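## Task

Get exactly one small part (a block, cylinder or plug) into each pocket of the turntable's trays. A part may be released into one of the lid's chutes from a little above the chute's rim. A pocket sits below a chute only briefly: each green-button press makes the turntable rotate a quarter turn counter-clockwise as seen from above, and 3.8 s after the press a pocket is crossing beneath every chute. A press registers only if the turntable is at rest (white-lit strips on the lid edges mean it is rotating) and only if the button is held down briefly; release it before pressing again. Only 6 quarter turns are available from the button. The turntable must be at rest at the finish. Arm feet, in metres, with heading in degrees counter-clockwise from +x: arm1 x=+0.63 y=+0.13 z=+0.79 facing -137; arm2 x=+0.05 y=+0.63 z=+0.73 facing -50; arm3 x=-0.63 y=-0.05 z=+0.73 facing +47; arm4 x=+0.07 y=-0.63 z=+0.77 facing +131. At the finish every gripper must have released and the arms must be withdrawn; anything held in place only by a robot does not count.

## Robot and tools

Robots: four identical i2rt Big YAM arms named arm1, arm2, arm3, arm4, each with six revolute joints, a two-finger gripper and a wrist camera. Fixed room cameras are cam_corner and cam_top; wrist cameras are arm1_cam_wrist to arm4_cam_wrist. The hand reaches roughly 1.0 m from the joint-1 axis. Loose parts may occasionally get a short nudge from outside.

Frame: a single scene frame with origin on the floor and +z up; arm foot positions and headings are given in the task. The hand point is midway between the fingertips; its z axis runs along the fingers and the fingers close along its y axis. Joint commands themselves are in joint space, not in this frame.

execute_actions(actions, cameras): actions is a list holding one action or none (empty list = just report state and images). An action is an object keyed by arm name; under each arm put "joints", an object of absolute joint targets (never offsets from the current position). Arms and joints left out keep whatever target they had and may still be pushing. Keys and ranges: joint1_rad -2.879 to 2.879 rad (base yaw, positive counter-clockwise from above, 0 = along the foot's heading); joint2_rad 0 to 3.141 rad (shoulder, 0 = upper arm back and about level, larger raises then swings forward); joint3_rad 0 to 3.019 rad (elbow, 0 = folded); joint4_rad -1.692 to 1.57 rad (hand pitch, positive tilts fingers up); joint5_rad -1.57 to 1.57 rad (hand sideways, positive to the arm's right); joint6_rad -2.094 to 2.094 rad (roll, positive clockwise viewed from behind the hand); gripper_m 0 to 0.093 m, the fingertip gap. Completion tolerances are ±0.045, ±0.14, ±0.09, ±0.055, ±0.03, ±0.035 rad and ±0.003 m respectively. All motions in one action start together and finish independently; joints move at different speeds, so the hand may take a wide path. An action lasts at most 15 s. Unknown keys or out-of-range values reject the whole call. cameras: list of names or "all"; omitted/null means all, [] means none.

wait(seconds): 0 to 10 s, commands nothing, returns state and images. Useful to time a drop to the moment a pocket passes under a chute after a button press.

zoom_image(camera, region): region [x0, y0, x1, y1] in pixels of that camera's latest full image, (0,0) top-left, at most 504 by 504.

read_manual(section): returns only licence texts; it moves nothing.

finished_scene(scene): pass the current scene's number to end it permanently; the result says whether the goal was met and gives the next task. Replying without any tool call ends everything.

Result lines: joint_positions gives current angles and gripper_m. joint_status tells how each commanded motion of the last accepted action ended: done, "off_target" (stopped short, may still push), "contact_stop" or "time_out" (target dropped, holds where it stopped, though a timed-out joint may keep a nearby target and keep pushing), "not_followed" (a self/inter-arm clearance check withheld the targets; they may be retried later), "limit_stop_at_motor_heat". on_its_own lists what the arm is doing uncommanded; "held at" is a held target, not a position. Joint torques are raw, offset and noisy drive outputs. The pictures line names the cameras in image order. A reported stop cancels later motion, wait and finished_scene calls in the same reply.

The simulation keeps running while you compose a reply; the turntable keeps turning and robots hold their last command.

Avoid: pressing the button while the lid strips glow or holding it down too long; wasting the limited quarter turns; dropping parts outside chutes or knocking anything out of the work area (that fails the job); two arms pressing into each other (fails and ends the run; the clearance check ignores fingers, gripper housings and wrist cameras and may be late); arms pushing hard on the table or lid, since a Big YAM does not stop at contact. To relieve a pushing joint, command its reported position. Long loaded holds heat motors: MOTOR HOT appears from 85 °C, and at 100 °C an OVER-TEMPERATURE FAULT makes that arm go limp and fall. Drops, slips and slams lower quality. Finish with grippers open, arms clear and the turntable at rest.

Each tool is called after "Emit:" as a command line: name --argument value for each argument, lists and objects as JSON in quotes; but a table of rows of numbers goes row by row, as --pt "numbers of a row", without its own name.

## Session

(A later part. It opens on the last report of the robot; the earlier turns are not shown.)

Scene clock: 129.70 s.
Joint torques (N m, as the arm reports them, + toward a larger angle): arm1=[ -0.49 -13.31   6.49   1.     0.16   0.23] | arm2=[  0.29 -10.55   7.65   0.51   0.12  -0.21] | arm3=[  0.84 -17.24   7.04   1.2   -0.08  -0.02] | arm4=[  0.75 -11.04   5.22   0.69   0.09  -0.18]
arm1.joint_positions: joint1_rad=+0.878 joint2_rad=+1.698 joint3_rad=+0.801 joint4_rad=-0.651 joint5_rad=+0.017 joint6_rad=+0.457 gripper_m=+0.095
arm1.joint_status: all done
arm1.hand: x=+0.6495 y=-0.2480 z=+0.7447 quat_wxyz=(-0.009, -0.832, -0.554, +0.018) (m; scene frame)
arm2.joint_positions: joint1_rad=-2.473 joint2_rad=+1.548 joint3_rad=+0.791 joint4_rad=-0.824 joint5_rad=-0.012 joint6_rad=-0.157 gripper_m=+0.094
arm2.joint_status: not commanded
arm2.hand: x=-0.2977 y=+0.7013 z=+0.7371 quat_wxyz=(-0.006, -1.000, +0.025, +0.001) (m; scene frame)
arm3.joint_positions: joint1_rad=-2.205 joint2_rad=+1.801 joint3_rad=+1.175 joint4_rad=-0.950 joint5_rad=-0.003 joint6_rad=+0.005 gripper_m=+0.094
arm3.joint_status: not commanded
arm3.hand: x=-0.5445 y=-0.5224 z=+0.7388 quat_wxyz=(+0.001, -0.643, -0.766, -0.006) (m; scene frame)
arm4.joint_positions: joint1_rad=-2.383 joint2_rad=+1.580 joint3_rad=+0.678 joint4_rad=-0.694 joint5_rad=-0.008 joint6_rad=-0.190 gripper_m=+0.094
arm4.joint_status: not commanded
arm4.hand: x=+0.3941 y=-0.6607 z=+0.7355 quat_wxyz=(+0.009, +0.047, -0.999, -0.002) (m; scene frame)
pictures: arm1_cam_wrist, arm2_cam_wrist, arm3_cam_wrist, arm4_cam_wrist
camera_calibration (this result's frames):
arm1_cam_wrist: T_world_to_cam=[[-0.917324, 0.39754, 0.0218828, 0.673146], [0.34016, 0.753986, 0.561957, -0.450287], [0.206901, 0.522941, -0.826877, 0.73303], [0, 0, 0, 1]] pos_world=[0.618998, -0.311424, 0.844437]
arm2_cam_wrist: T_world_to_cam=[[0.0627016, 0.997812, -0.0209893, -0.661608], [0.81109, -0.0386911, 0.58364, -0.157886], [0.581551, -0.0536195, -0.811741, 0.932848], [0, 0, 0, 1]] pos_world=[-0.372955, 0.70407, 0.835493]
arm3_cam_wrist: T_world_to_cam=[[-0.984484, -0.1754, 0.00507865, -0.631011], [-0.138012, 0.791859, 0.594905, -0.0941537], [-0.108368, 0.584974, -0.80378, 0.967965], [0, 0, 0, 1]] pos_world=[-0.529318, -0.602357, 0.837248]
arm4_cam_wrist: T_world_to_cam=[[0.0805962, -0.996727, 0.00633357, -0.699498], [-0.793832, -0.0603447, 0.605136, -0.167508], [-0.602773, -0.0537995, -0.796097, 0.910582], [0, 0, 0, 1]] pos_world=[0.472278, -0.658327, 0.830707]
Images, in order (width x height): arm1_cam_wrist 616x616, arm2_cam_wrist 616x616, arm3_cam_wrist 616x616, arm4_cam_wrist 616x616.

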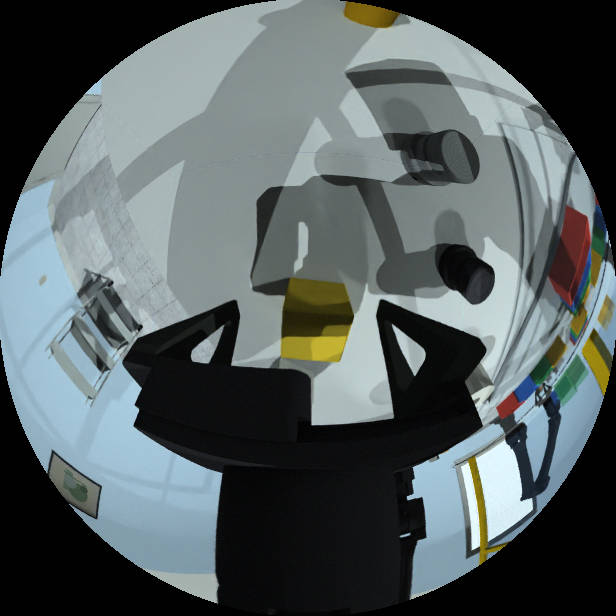

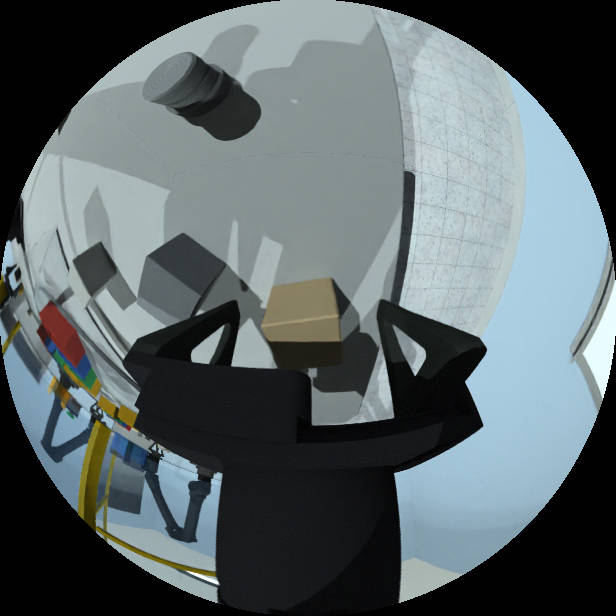

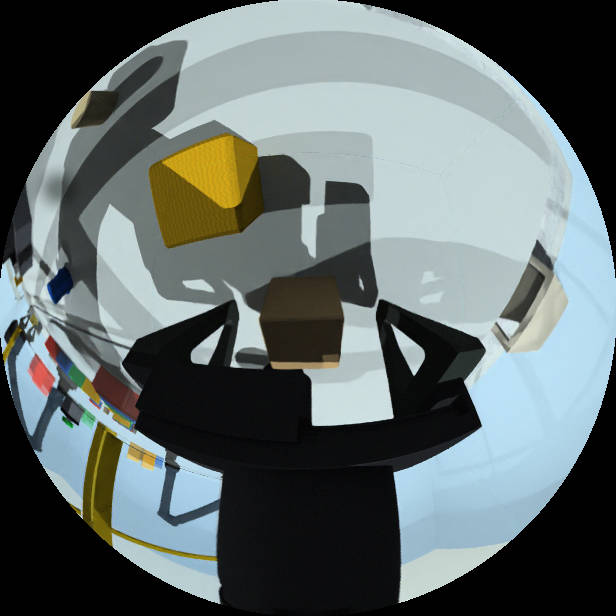

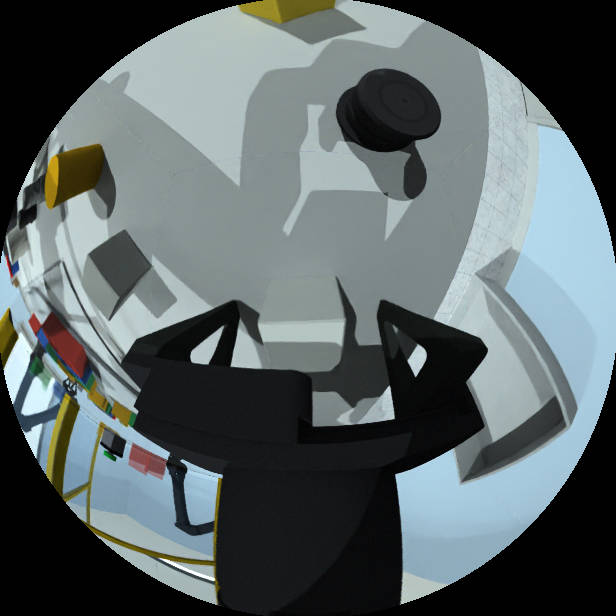

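Emit:
execute_actions --actions '[{"arm1":{"joints":{"gripper_m":0.02}},"arm2":{"joints":{"gripper_m":0.02}},"arm3":{"joints":{"gripper_m":0.02}},"arm4":{"joints":{"gripper_m":0.02}}}]' --cameras '[]'

Emit:
execute_actions --actions '[{"arm1":{"joints":{"joint2_rad":1.063,"joint3_rad":1.28,"joint4_rad":-1.65}},"arm2":{"joints":{"joint2_rad":1.063,"joint3_rad":1.28,"joint4_rad":-1.65}},"arm3":{"joints":{"joint2_rad":1.063,"joint3_rad":1.28,"joint4_rad":-1.65}},"arm4":{"joints":{"joint2_rad":1.063,"joint3_rad":1.28,"joint4_rad":-1.65}}}]' --cameras '[]'

Emit:
execute_actions --actions '[{"arm1":{"joints":{"joint1_rad":-0.464,"joint6_rad":-1.28}},"arm2":{"joints":{"joint1_rad":-0.89,"joint6_rad":-0.19}},"arm3":{"joints":{"joint1_rad":-0.728,"joint6_rad":1.9}},"arm4":{"joints":{"joint1_rad":-0.55,"joint6_rad":1.7}}}]' --cameras '[]'

Emit:
execute_actions --actions '[{"arm1":{"joints":{"joint2_rad":1.495,"joint3_rad":1.44,"joint4_rad":-1.485}},"arm2":{"joints":{"joint2_rad":1.291,"joint3_rad":1.365,"joint4_rad":-1.635}},"arm3":{"joints":{"joint2_rad":1.647,"joint3_rad":1.79,"joint4_rad":-1.69}},"arm4":{"joints":{"joint2_rad":1.098,"joint3_rad":1.114,"joint4_rad":-1.575}}}]'

Scene clock: 155.70 s.
Joint torques (N m, as the arm reports them, + toward a larger angle): arm1=[ -0.79 -13.29   6.46   0.97   0.15   0.22] | arm2=[  0.12 -10.5    7.6    0.53   0.12  -0.2 ] | arm3=[  1.29 -16.44   6.94   1.2   -0.09  -0.03] | arm4=[  0.98 -11.03   5.49   0.65   0.08  -0.19]
arm1.joint_positions: joint1_rad=+0.878 joint2_rad=+1.698 joint3_rad=+0.801 joint4_rad=-0.651 joint5_rad=+0.017 joint6_rad=+0.457 gripper_m=+0.040
arm1.joint_status: gripper_m off_target (ended at +0.040, target +0.020)
arm1.hand: x=+0.6495 y=-0.2481 z=+0.7447 quat_wxyz=(-0.009, -0.833, -0.554, +0.018) (m; scene frame)
arm2.joint_positions: joint1_rad=-2.473 joint2_rad=+1.548 joint3_rad=+0.791 joint4_rad=-0.824 joint5_rad=-0.012 joint6_rad=-0.157 gripper_m=+0.040
arm2.joint_status: gripper_m off_target (ended at +0.040, target +0.020)
arm2.hand: x=-0.2977 y=+0.7013 z=+0.7371 quat_wxyz=(-0.006, -1.000, +0.024, +0.001) (m; scene frame)
arm3.joint_positions: joint1_rad=-2.205 joint2_rad=+1.801 joint3_rad=+1.175 joint4_rad=-0.950 joint5_rad=-0.003 joint6_rad=+0.005 gripper_m=+0.039
arm3.joint_status: gripper_m off_target (ended at +0.039, target +0.020)
arm3.hand: x=-0.5445 y=-0.5224 z=+0.7388 quat_wxyz=(+0.001, -0.643, -0.766, -0.006) (m; scene frame)
arm4.joint_positions: joint1_rad=-2.383 joint2_rad=+1.580 joint3_rad=+0.678 joint4_rad=-0.694 joint5_rad=-0.008 joint6_rad=-0.191 gripper_m=+0.039
arm4.joint_status: gripper_m off_target (ended at +0.039, target +0.020)
arm4.hand: x=+0.3942 y=-0.6607 z=+0.7355 quat_wxyz=(+0.009, +0.047, -0.999, -0.002) (m; scene frame)
pictures: none
No camera images: the call's "cameras" was empty. Leave "cameras" out to get every camera's image.

Scene clock: 157.30 s.
Joint torques (N m, as the arm reports them, + toward a larger angle): arm1=[-0.44 -6.43 10.18 -0.05  0.15  0.22] | arm2=[ 0.29 -5.57 11.35  0.13  0.12 -0.18] | arm3=[ 0.68 -5.06 10.2   0.28 -0.08 -0.01] | arm4=[ 0.85 -6.51 10.46 -0.18  0.1  -0.2 ]
arm1.joint_positions: joint1_rad=+0.878 joint2_rad=+1.068 joint3_rad=+1.271 joint4_rad=-1.637 joint5_rad=+0.017 joint6_rad=+0.457 gripper_m=+0.040
arm1.joint_status: all done
arm1.hand: x=+0.6468 y=-0.1694 z=+1.1193 quat_wxyz=(-0.058, -0.831, -0.552, +0.047) (m; scene frame)
arm2.joint_positions: joint1_rad=-2.473 joint2_rad=+1.056 joint3_rad=+1.261 joint4_rad=-1.642 joint5_rad=-0.012 joint6_rad=-0.157 gripper_m=+0.040
arm2.joint_status: all done
arm2.hand: x=-0.2405 y=+0.6892 z=+1.0617 quat_wxyz=(+0.007, -0.997, +0.024, +0.072) (m; scene frame)
arm3.joint_positions: joint1_rad=-2.205 joint2_rad=+1.060 joint3_rad=+1.247 joint4_rad=-1.637 joint5_rad=-0.003 joint6_rad=+0.005 gripper_m=+0.039
arm3.joint_status: all done
arm3.hand: x=-0.5779 y=-0.3452 z=+1.0467 quat_wxyz=(-0.047, -0.642, -0.764, +0.034) (m; scene frame)
arm4.joint_positions: joint1_rad=-2.383 joint2_rad=+1.068 joint3_rad=+1.241 joint4_rad=-1.638 joint5_rad=-0.008 joint6_rad=-0.191 gripper_m=+0.039
arm4.joint_status: all done
arm4.hand: x=+0.3693 y=-0.6563 z=+1.0882 quat_wxyz=(-0.055, +0.047, -0.997, +0.007) (m; scene frame)
pictures: none
No camera images: the call's "cameras" was empty. Leave "cameras" out to get every camera's image.

Scene clock: 159.60 s.
Joint torques (N m, as the arm reports them, + toward a larger angle): arm1=[-1.32 -6.09 10.03 -0.1   0.01 -0.01] | arm2=[ 0.78 -5.19 11.31  0.15  0.14 -0.19] | arm3=[ 1.96 -5.75 10.3   0.17  0.11  0.06] | arm4=[ 0.76 -6.58 10.5  -0.29  0.18 -0.01]
arm1.joint_positions: joint1_rad=-0.456 joint2_rad=+1.068 joint3_rad=+1.271 joint4_rad=-1.637 joint5_rad=+0.017 joint6_rad=-1.266 gripper_m=+0.040
arm1.joint_status: all done
arm1.hand: x=+0.3377 y=+0.0502 z=+1.1182 quat_wxyz=(+0.037, -0.709, -0.702, +0.062) (m; scene frame)
arm2.joint_positions: joint1_rad=-0.892 joint2_rad=+1.056 joint3_rad=+1.261 joint4_rad=-1.642 joint5_rad=-0.013 joint6_rad=-0.176 gripper_m=+0.040
arm2.joint_status: all done
arm2.hand: x=-0.0025 y=+0.3334 z=+1.0582 quat_wxyz=(-0.038, -0.712, -0.699, +0.054) (m; scene frame)
arm3.joint_positions: joint1_rad=-0.734 joint2_rad=+1.066 joint3_rad=+1.247 joint4_rad=-1.637 joint5_rad=-0.004 joint6_rad=+1.891 gripper_m=+0.039
arm3.joint_status: all done
arm3.hand: x=-0.3301 y=-0.0253 z=+1.0476 quat_wxyz=(-0.029, -0.786, -0.616, -0.052) (m; scene frame)
arm4.joint_positions: joint1_rad=-0.551 joint2_rad=+1.068 joint3_rad=+1.241 joint4_rad=-1.638 joint5_rad=-0.008 joint6_rad=+1.690 gripper_m=+0.039
arm4.joint_status: all done
arm4.hand: x=+0.0195 y=-0.3313 z=+1.0843 quat_wxyz=(+0.008, +0.023, -0.999, -0.048) (m; scene frame)
pictures: none
No camera images: the call's "cameras" was empty. Leave "cameras" out to get every camera's image.

Scene clock: 161.17 s.
Joint torques (N m, as the arm reports them, + toward a larger angle): arm1=[ -0.9  -15.11  11.46   0.56   0.03   0.  ] | arm2=[ 0.78 -9.73 13.21  0.27  0.14 -0.19] | arm3=[  2.04 -17.03  11.83   0.05   0.07   0.06] | arm4=[ 0.89 -7.34  8.28  0.52  0.17  0.02]
arm1.joint_positions: joint1_rad=-0.460 joint2_rad=+1.510 joint3_rad=+1.411 joint4_rad=-1.495 joint5_rad=+0.016 joint6_rad=-1.268 gripper_m=+0.040
arm1.joint_status: all done
arm1.hand: x=+0.2078 y=+0.0112 z=+1.0200 quat_wxyz=(-0.001, -0.710, -0.704, -0.008) (m; scene frame)
arm2.joint_positions: joint1_rad=-0.892 joint2_rad=+1.306 joint3_rad=+1.323 joint4_rad=-1.640 joint5_rad=-0.013 joint6_rad=-0.176 gripper_m=+0.040
arm2.joint_status: all done
arm2.hand: x=-0.0141 y=+0.2785 z=+1.0056 quat_wxyz=(+0.014, -0.714, -0.700, -0.022) (m; scene frame)
arm3.joint_positions: joint1_rad=-0.734 joint2_rad=+1.661 joint3_rad=+1.732 joint4_rad=-1.684 joint5_rad=-0.004 joint6_rad=+1.892 gripper_m=+0.039
arm3.joint_status: all done
arm3.hand: x=-0.1384 y=-0.0101 z=+1.0122 quat_wxyz=(+0.014, -0.787, -0.616, +0.013) (m; scene frame)
arm4.joint_positions: joint1_rad=-0.551 joint2_rad=+1.106 joint3_rad=+1.103 joint4_rad=-1.588 joint5_rad=-0.008 joint6_rad=+1.690 gripper_m=+0.039
arm4.joint_status: all done
arm4.hand: x=+0.0217 y=-0.3427 z=+1.0209 quat_wxyz=(+0.000, +0.023, -1.000, +0.014) (m; scene frame)
pictures: arm1_cam_wrist, arm2_cam_wrist, arm3_cam_wrist, arm4_cam_wrist, cam_corner, cam_top
camera_calibration (this result's frames):
arm1_cam_wrist: T_world_to_cam=[[-0.999771, 0.0207876, 0.00515007, 0.197366], [0.0196871, 0.797425, 0.603097, -0.626086], [0.00843018, 0.603061, -0.797651, 0.927046], [0, 0, 0, 1]] pos_world=[0.201832, -0.0639113, 1.11603]
arm2_cam_wrist: T_world_to_cam=[[-0.999207, 0.03462, -0.0196462, 0.0000505987], [0.0147197, 0.779919, 0.625708, -0.842405], [0.0369845, 0.624923, -0.77981, 0.73447], [0, 0, 0, 1]] pos_world=[-0.0147135, 0.198019, 1.09985]
arm3_cam_wrist: T_world_to_cam=[[-0.970043, 0.237408, 0.0515091, -0.183562], [0.222073, 0.780633, 0.584206, -0.545925], [0.0984855, 0.578144, -0.80997, 0.966794], [0, 0, 0, 1]] pos_world=[-0.152043, -0.0891998, 1.11146]
arm4_cam_wrist: T_world_to_cam=[[0.0324079, -0.998714, 0.0389981, -0.387342], [-0.80757, -0.00317609, 0.589763, -0.581066], [-0.58888, -0.0506067, -0.806634, 0.942018], [0, 0, 0, 1]] pos_world=[0.0980367, -0.341017, 1.11766]
Images, in order (width x height): arm1_cam_wrist 616x616, arm2_cam_wrist 616x616, arm3_cam_wrist 616x616, arm4_cam_wrist 616x616, cam_corner 896x504, cam_top 896x504.

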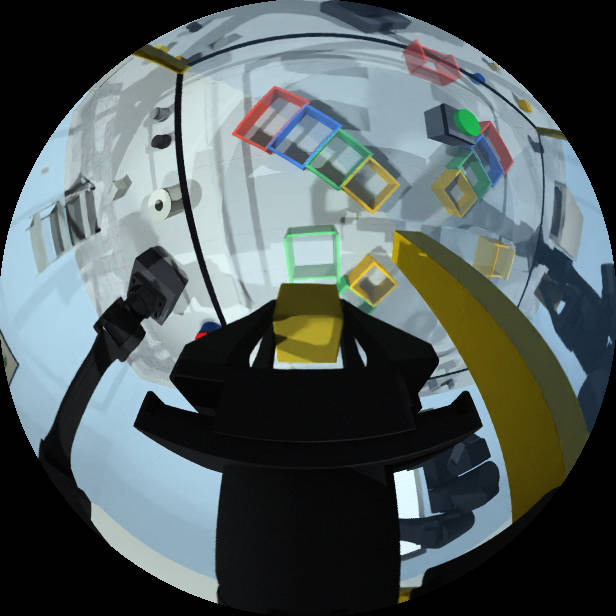

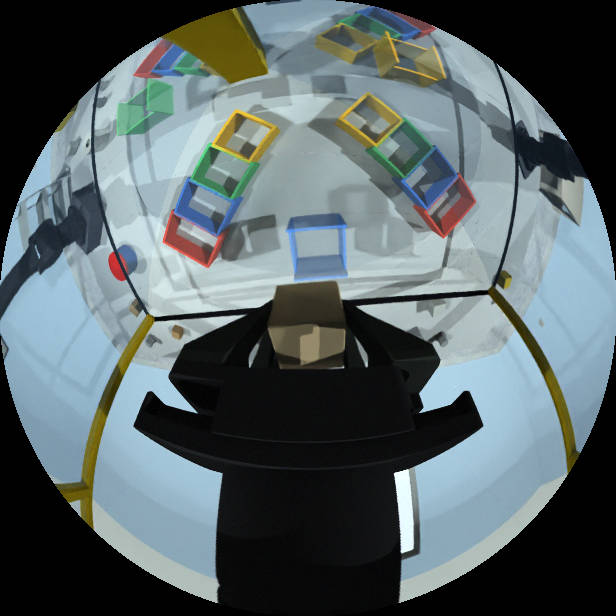

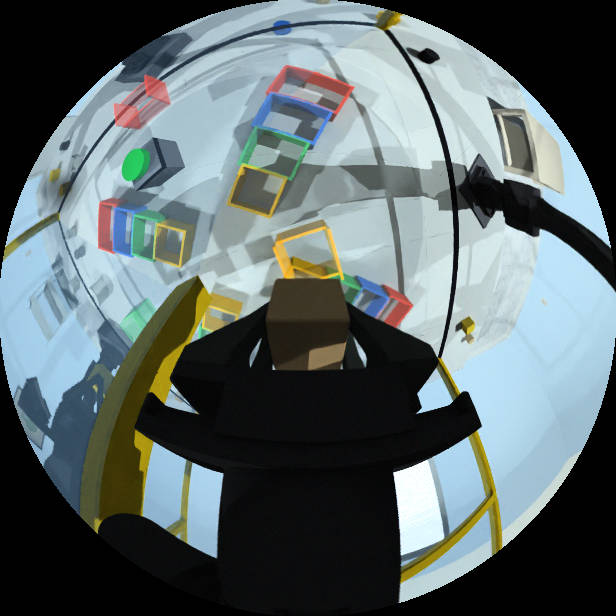

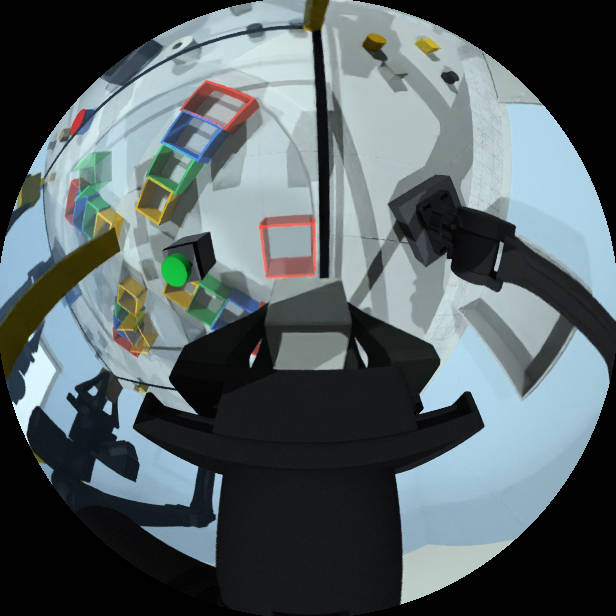

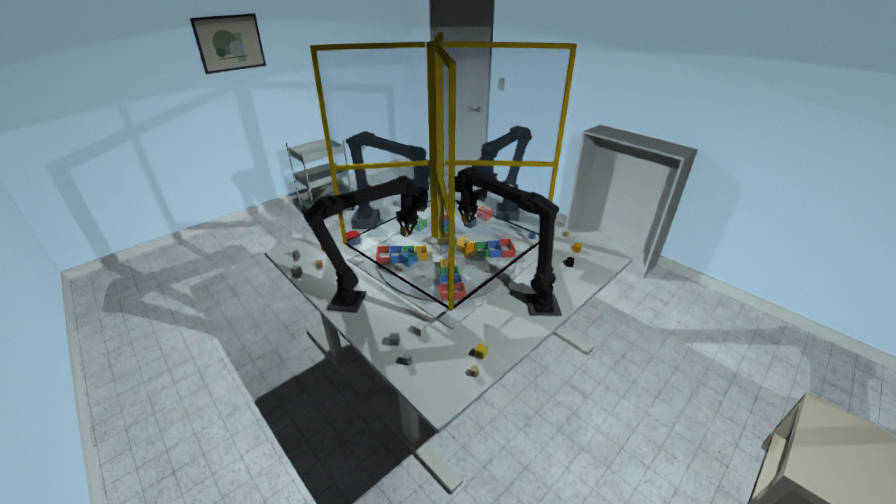

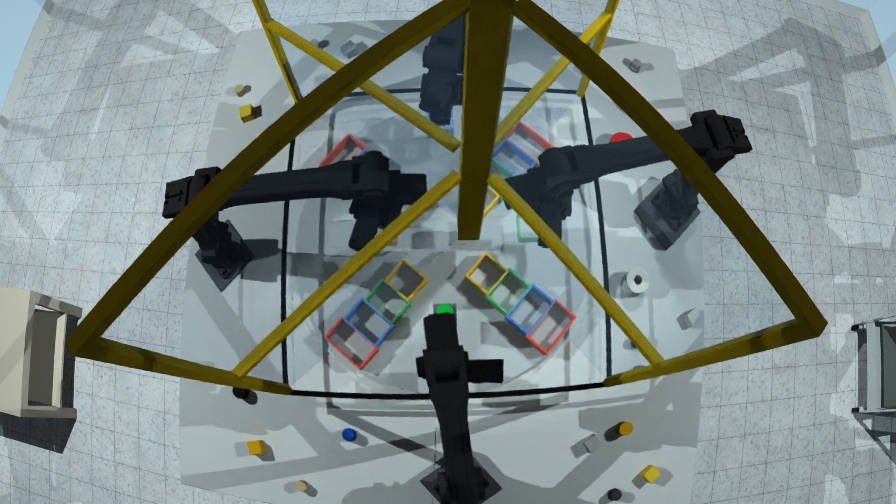

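Emit:
execute_actions --actions '[{"arm1":{"joints":{"joint1_rad":-0.517,"joint2_rad":1.543,"joint3_rad":1.232,"joint4_rad":-1.225}},"arm2":{"joints":{"joint1_rad":-0.94,"joint2_rad":1.24,"joint3_rad":1.07,"joint4_rad":-1.378}},"arm3":{"joints":{"joint1_rad":-0.705,"joint2_rad":1.628,"joint3_rad":1.512,"joint4_rad":-1.42}},"arm4":{"joints":{"joint1_rad":-0.59,"joint2_rad":1.515,"joint3_rad":1.34,"joint4_rad":-1.355}}}]'

Scene clock: 200.67 s.
Joint torques (N m, as the arm reports them, + toward a larger angle): arm1=[ -0.98 -14.73  10.12   0.85   0.03   0.  ] | arm2=[ 0.11 -7.88  9.61  0.61  0.12 -0.2 ] | arm3=[  2.51 -15.54   8.28   1.05   0.11   0.1 ] | arm4=[ -0.11 -14.45  10.7    0.24   0.18   0.  ]
arm1.joint_positions: joint1_rad=-0.513 joint2_rad=+1.552 joint3_rad=+1.216 joint4_rad=-1.240 joint5_rad=+0.016 joint6_rad=-1.268 gripper_m=+0.040
arm1.joint_status: all done
arm1.hand: x=+0.2007 y=+0.0326 z=+0.9291 quat_wxyz=(+0.003, -0.729, -0.685, -0.001) (m; scene frame)
arm2.joint_positions: joint1_rad=-0.938 joint2_rad=+1.239 joint3_rad=+1.069 joint4_rad=-1.387 joint5_rad=-0.013 joint6_rad=-0.176 gripper_m=+0.040
arm2.joint_status: all done
arm2.hand: x=-0.0270 y=+0.2965 z=+0.9312 quat_wxyz=(-0.005, -0.730, -0.684, +0.005) (m; scene frame)
arm3.joint_positions: joint1_rad=-0.714 joint2_rad=+1.638 joint3_rad=+1.503 joint4_rad=-1.434 joint5_rad=-0.004 joint6_rad=+1.892 gripper_m=+0.039
arm3.joint_status: all done
arm3.hand: x=-0.1391 y=+0.0001 z=+0.9359 quat_wxyz=(+0.002, -0.781, -0.624, -0.005) (m; scene frame)
arm4.joint_positions: joint1_rad=-0.586 joint2_rad=+1.539 joint3_rad=+1.294 joint4_rad=-1.363 joint5_rad=-0.008 joint6_rad=+1.691 gripper_m=+0.039
arm4.joint_status: all done
arm4.hand: x=+0.0131 y=-0.1937 z=+0.9400 quat_wxyz=(-0.001, +0.004, -1.000, +0.022) (m; scene frame)
pictures: arm1_cam_wrist, arm2_cam_wrist, arm3_cam_wrist, arm4_cam_wrist, cam_corner, cam_top
camera_calibration (this result's frames):
arm1_cam_wrist: T_world_to_cam=[[-0.997043, 0.0739677, 0.0208498, 0.17345], [0.0717082, 0.797869, 0.598551, -0.594407], [0.027638, 0.598276, -0.800813, 0.840901], [0, 0, 0, 1]] pos_world=[0.19232, -0.0416616, 1.02557]
arm2_cam_wrist: T_world_to_cam=[[-0.996918, 0.0779331, -0.00898445, -0.0376675], [0.058679, 0.816788, 0.573946, -0.771345], [0.0520678, 0.57165, -0.818844, 0.71825], [0, 0, 0, 1]] pos_world=[-0.0296873, 0.222373, 1.03051]
arm3_cam_wrist: T_world_to_cam=[[-0.975857, 0.21821, 0.00937989, -0.144107], [0.180665, 0.782325, 0.596093, -0.526014], [0.122736, 0.583396, -0.80286, 0.8959], [0, 0, 0, 1]] pos_world=[-0.155554, -0.0797052, 1.03419]
arm4_cam_wrist: T_world_to_cam=[[-0.00437264, -0.998432, 0.0558006, -0.25034], [-0.808593, 0.0363612, 0.587243, -0.529775], [-0.588352, -0.0425522, -0.807485, 0.881551], [0, 0, 0, 1]] pos_world=[0.0891944, -0.193172, 1.03691]
Images, in order (width x height): arm1_cam_wrist 616x616, arm2_cam_wrist 616x616, arm3_cam_wrist 616x616, arm4_cam_wrist 616x616, cam_corner 896x504, cam_top 896x504.

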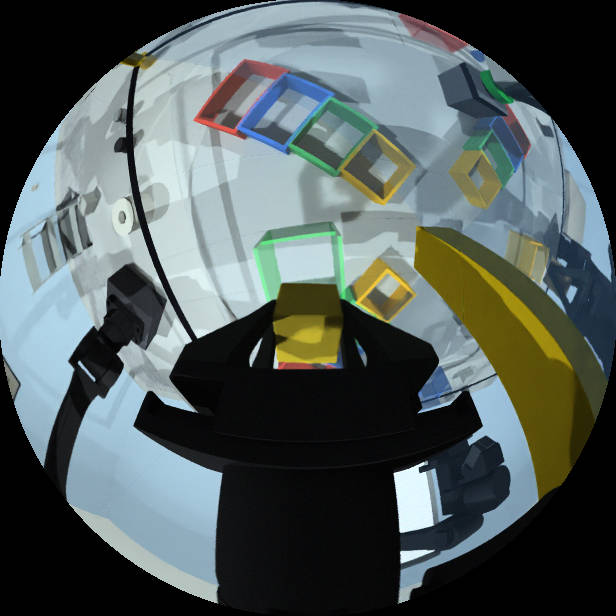

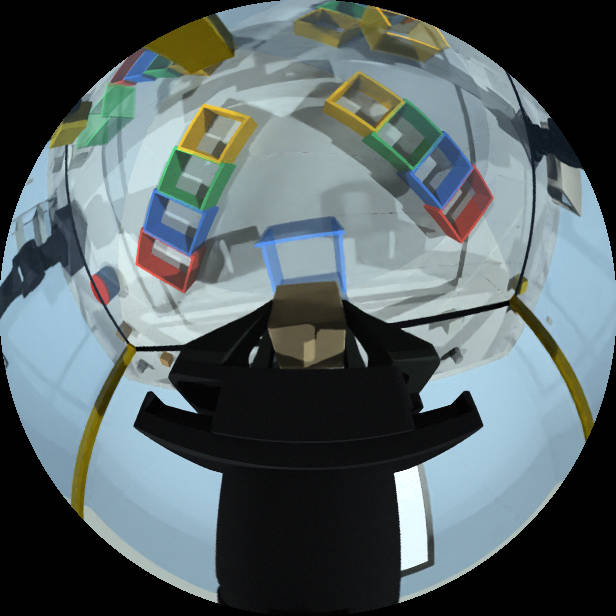

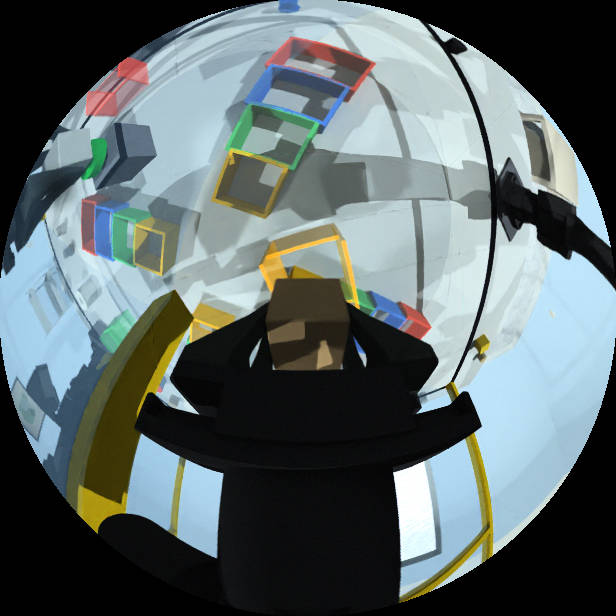

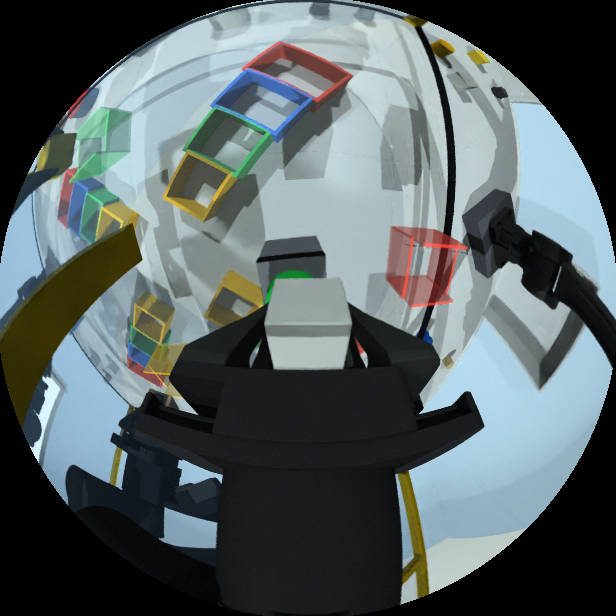

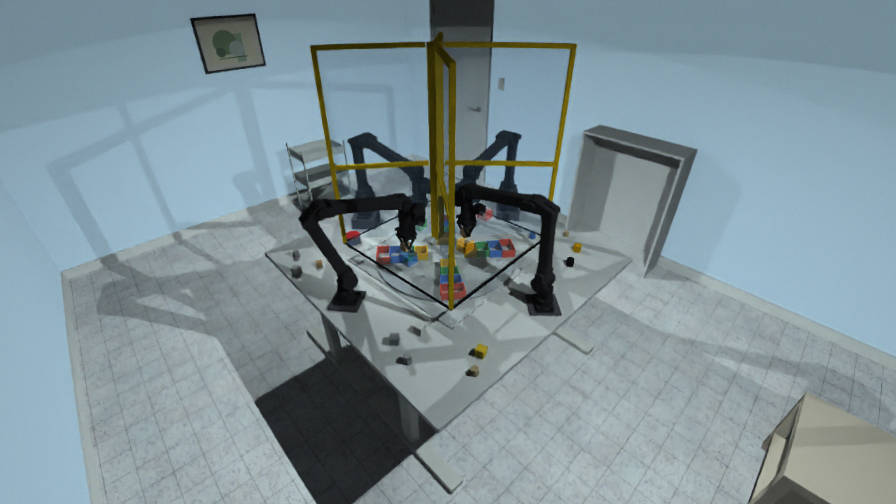

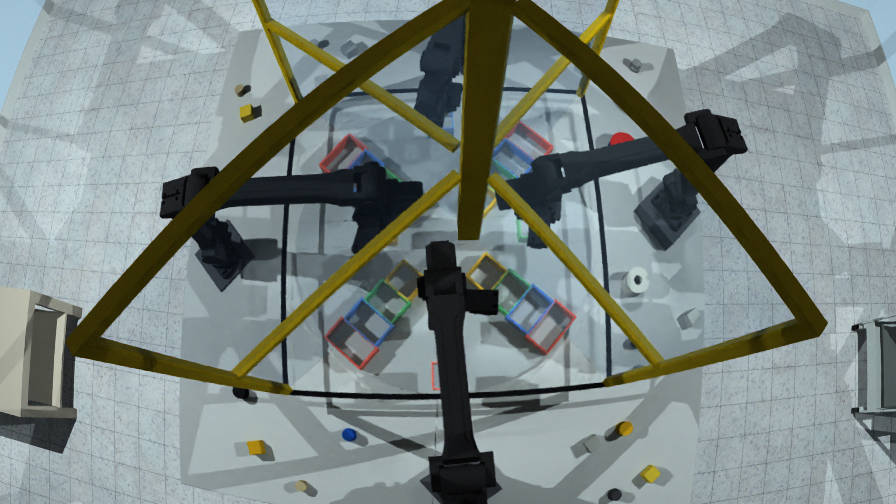

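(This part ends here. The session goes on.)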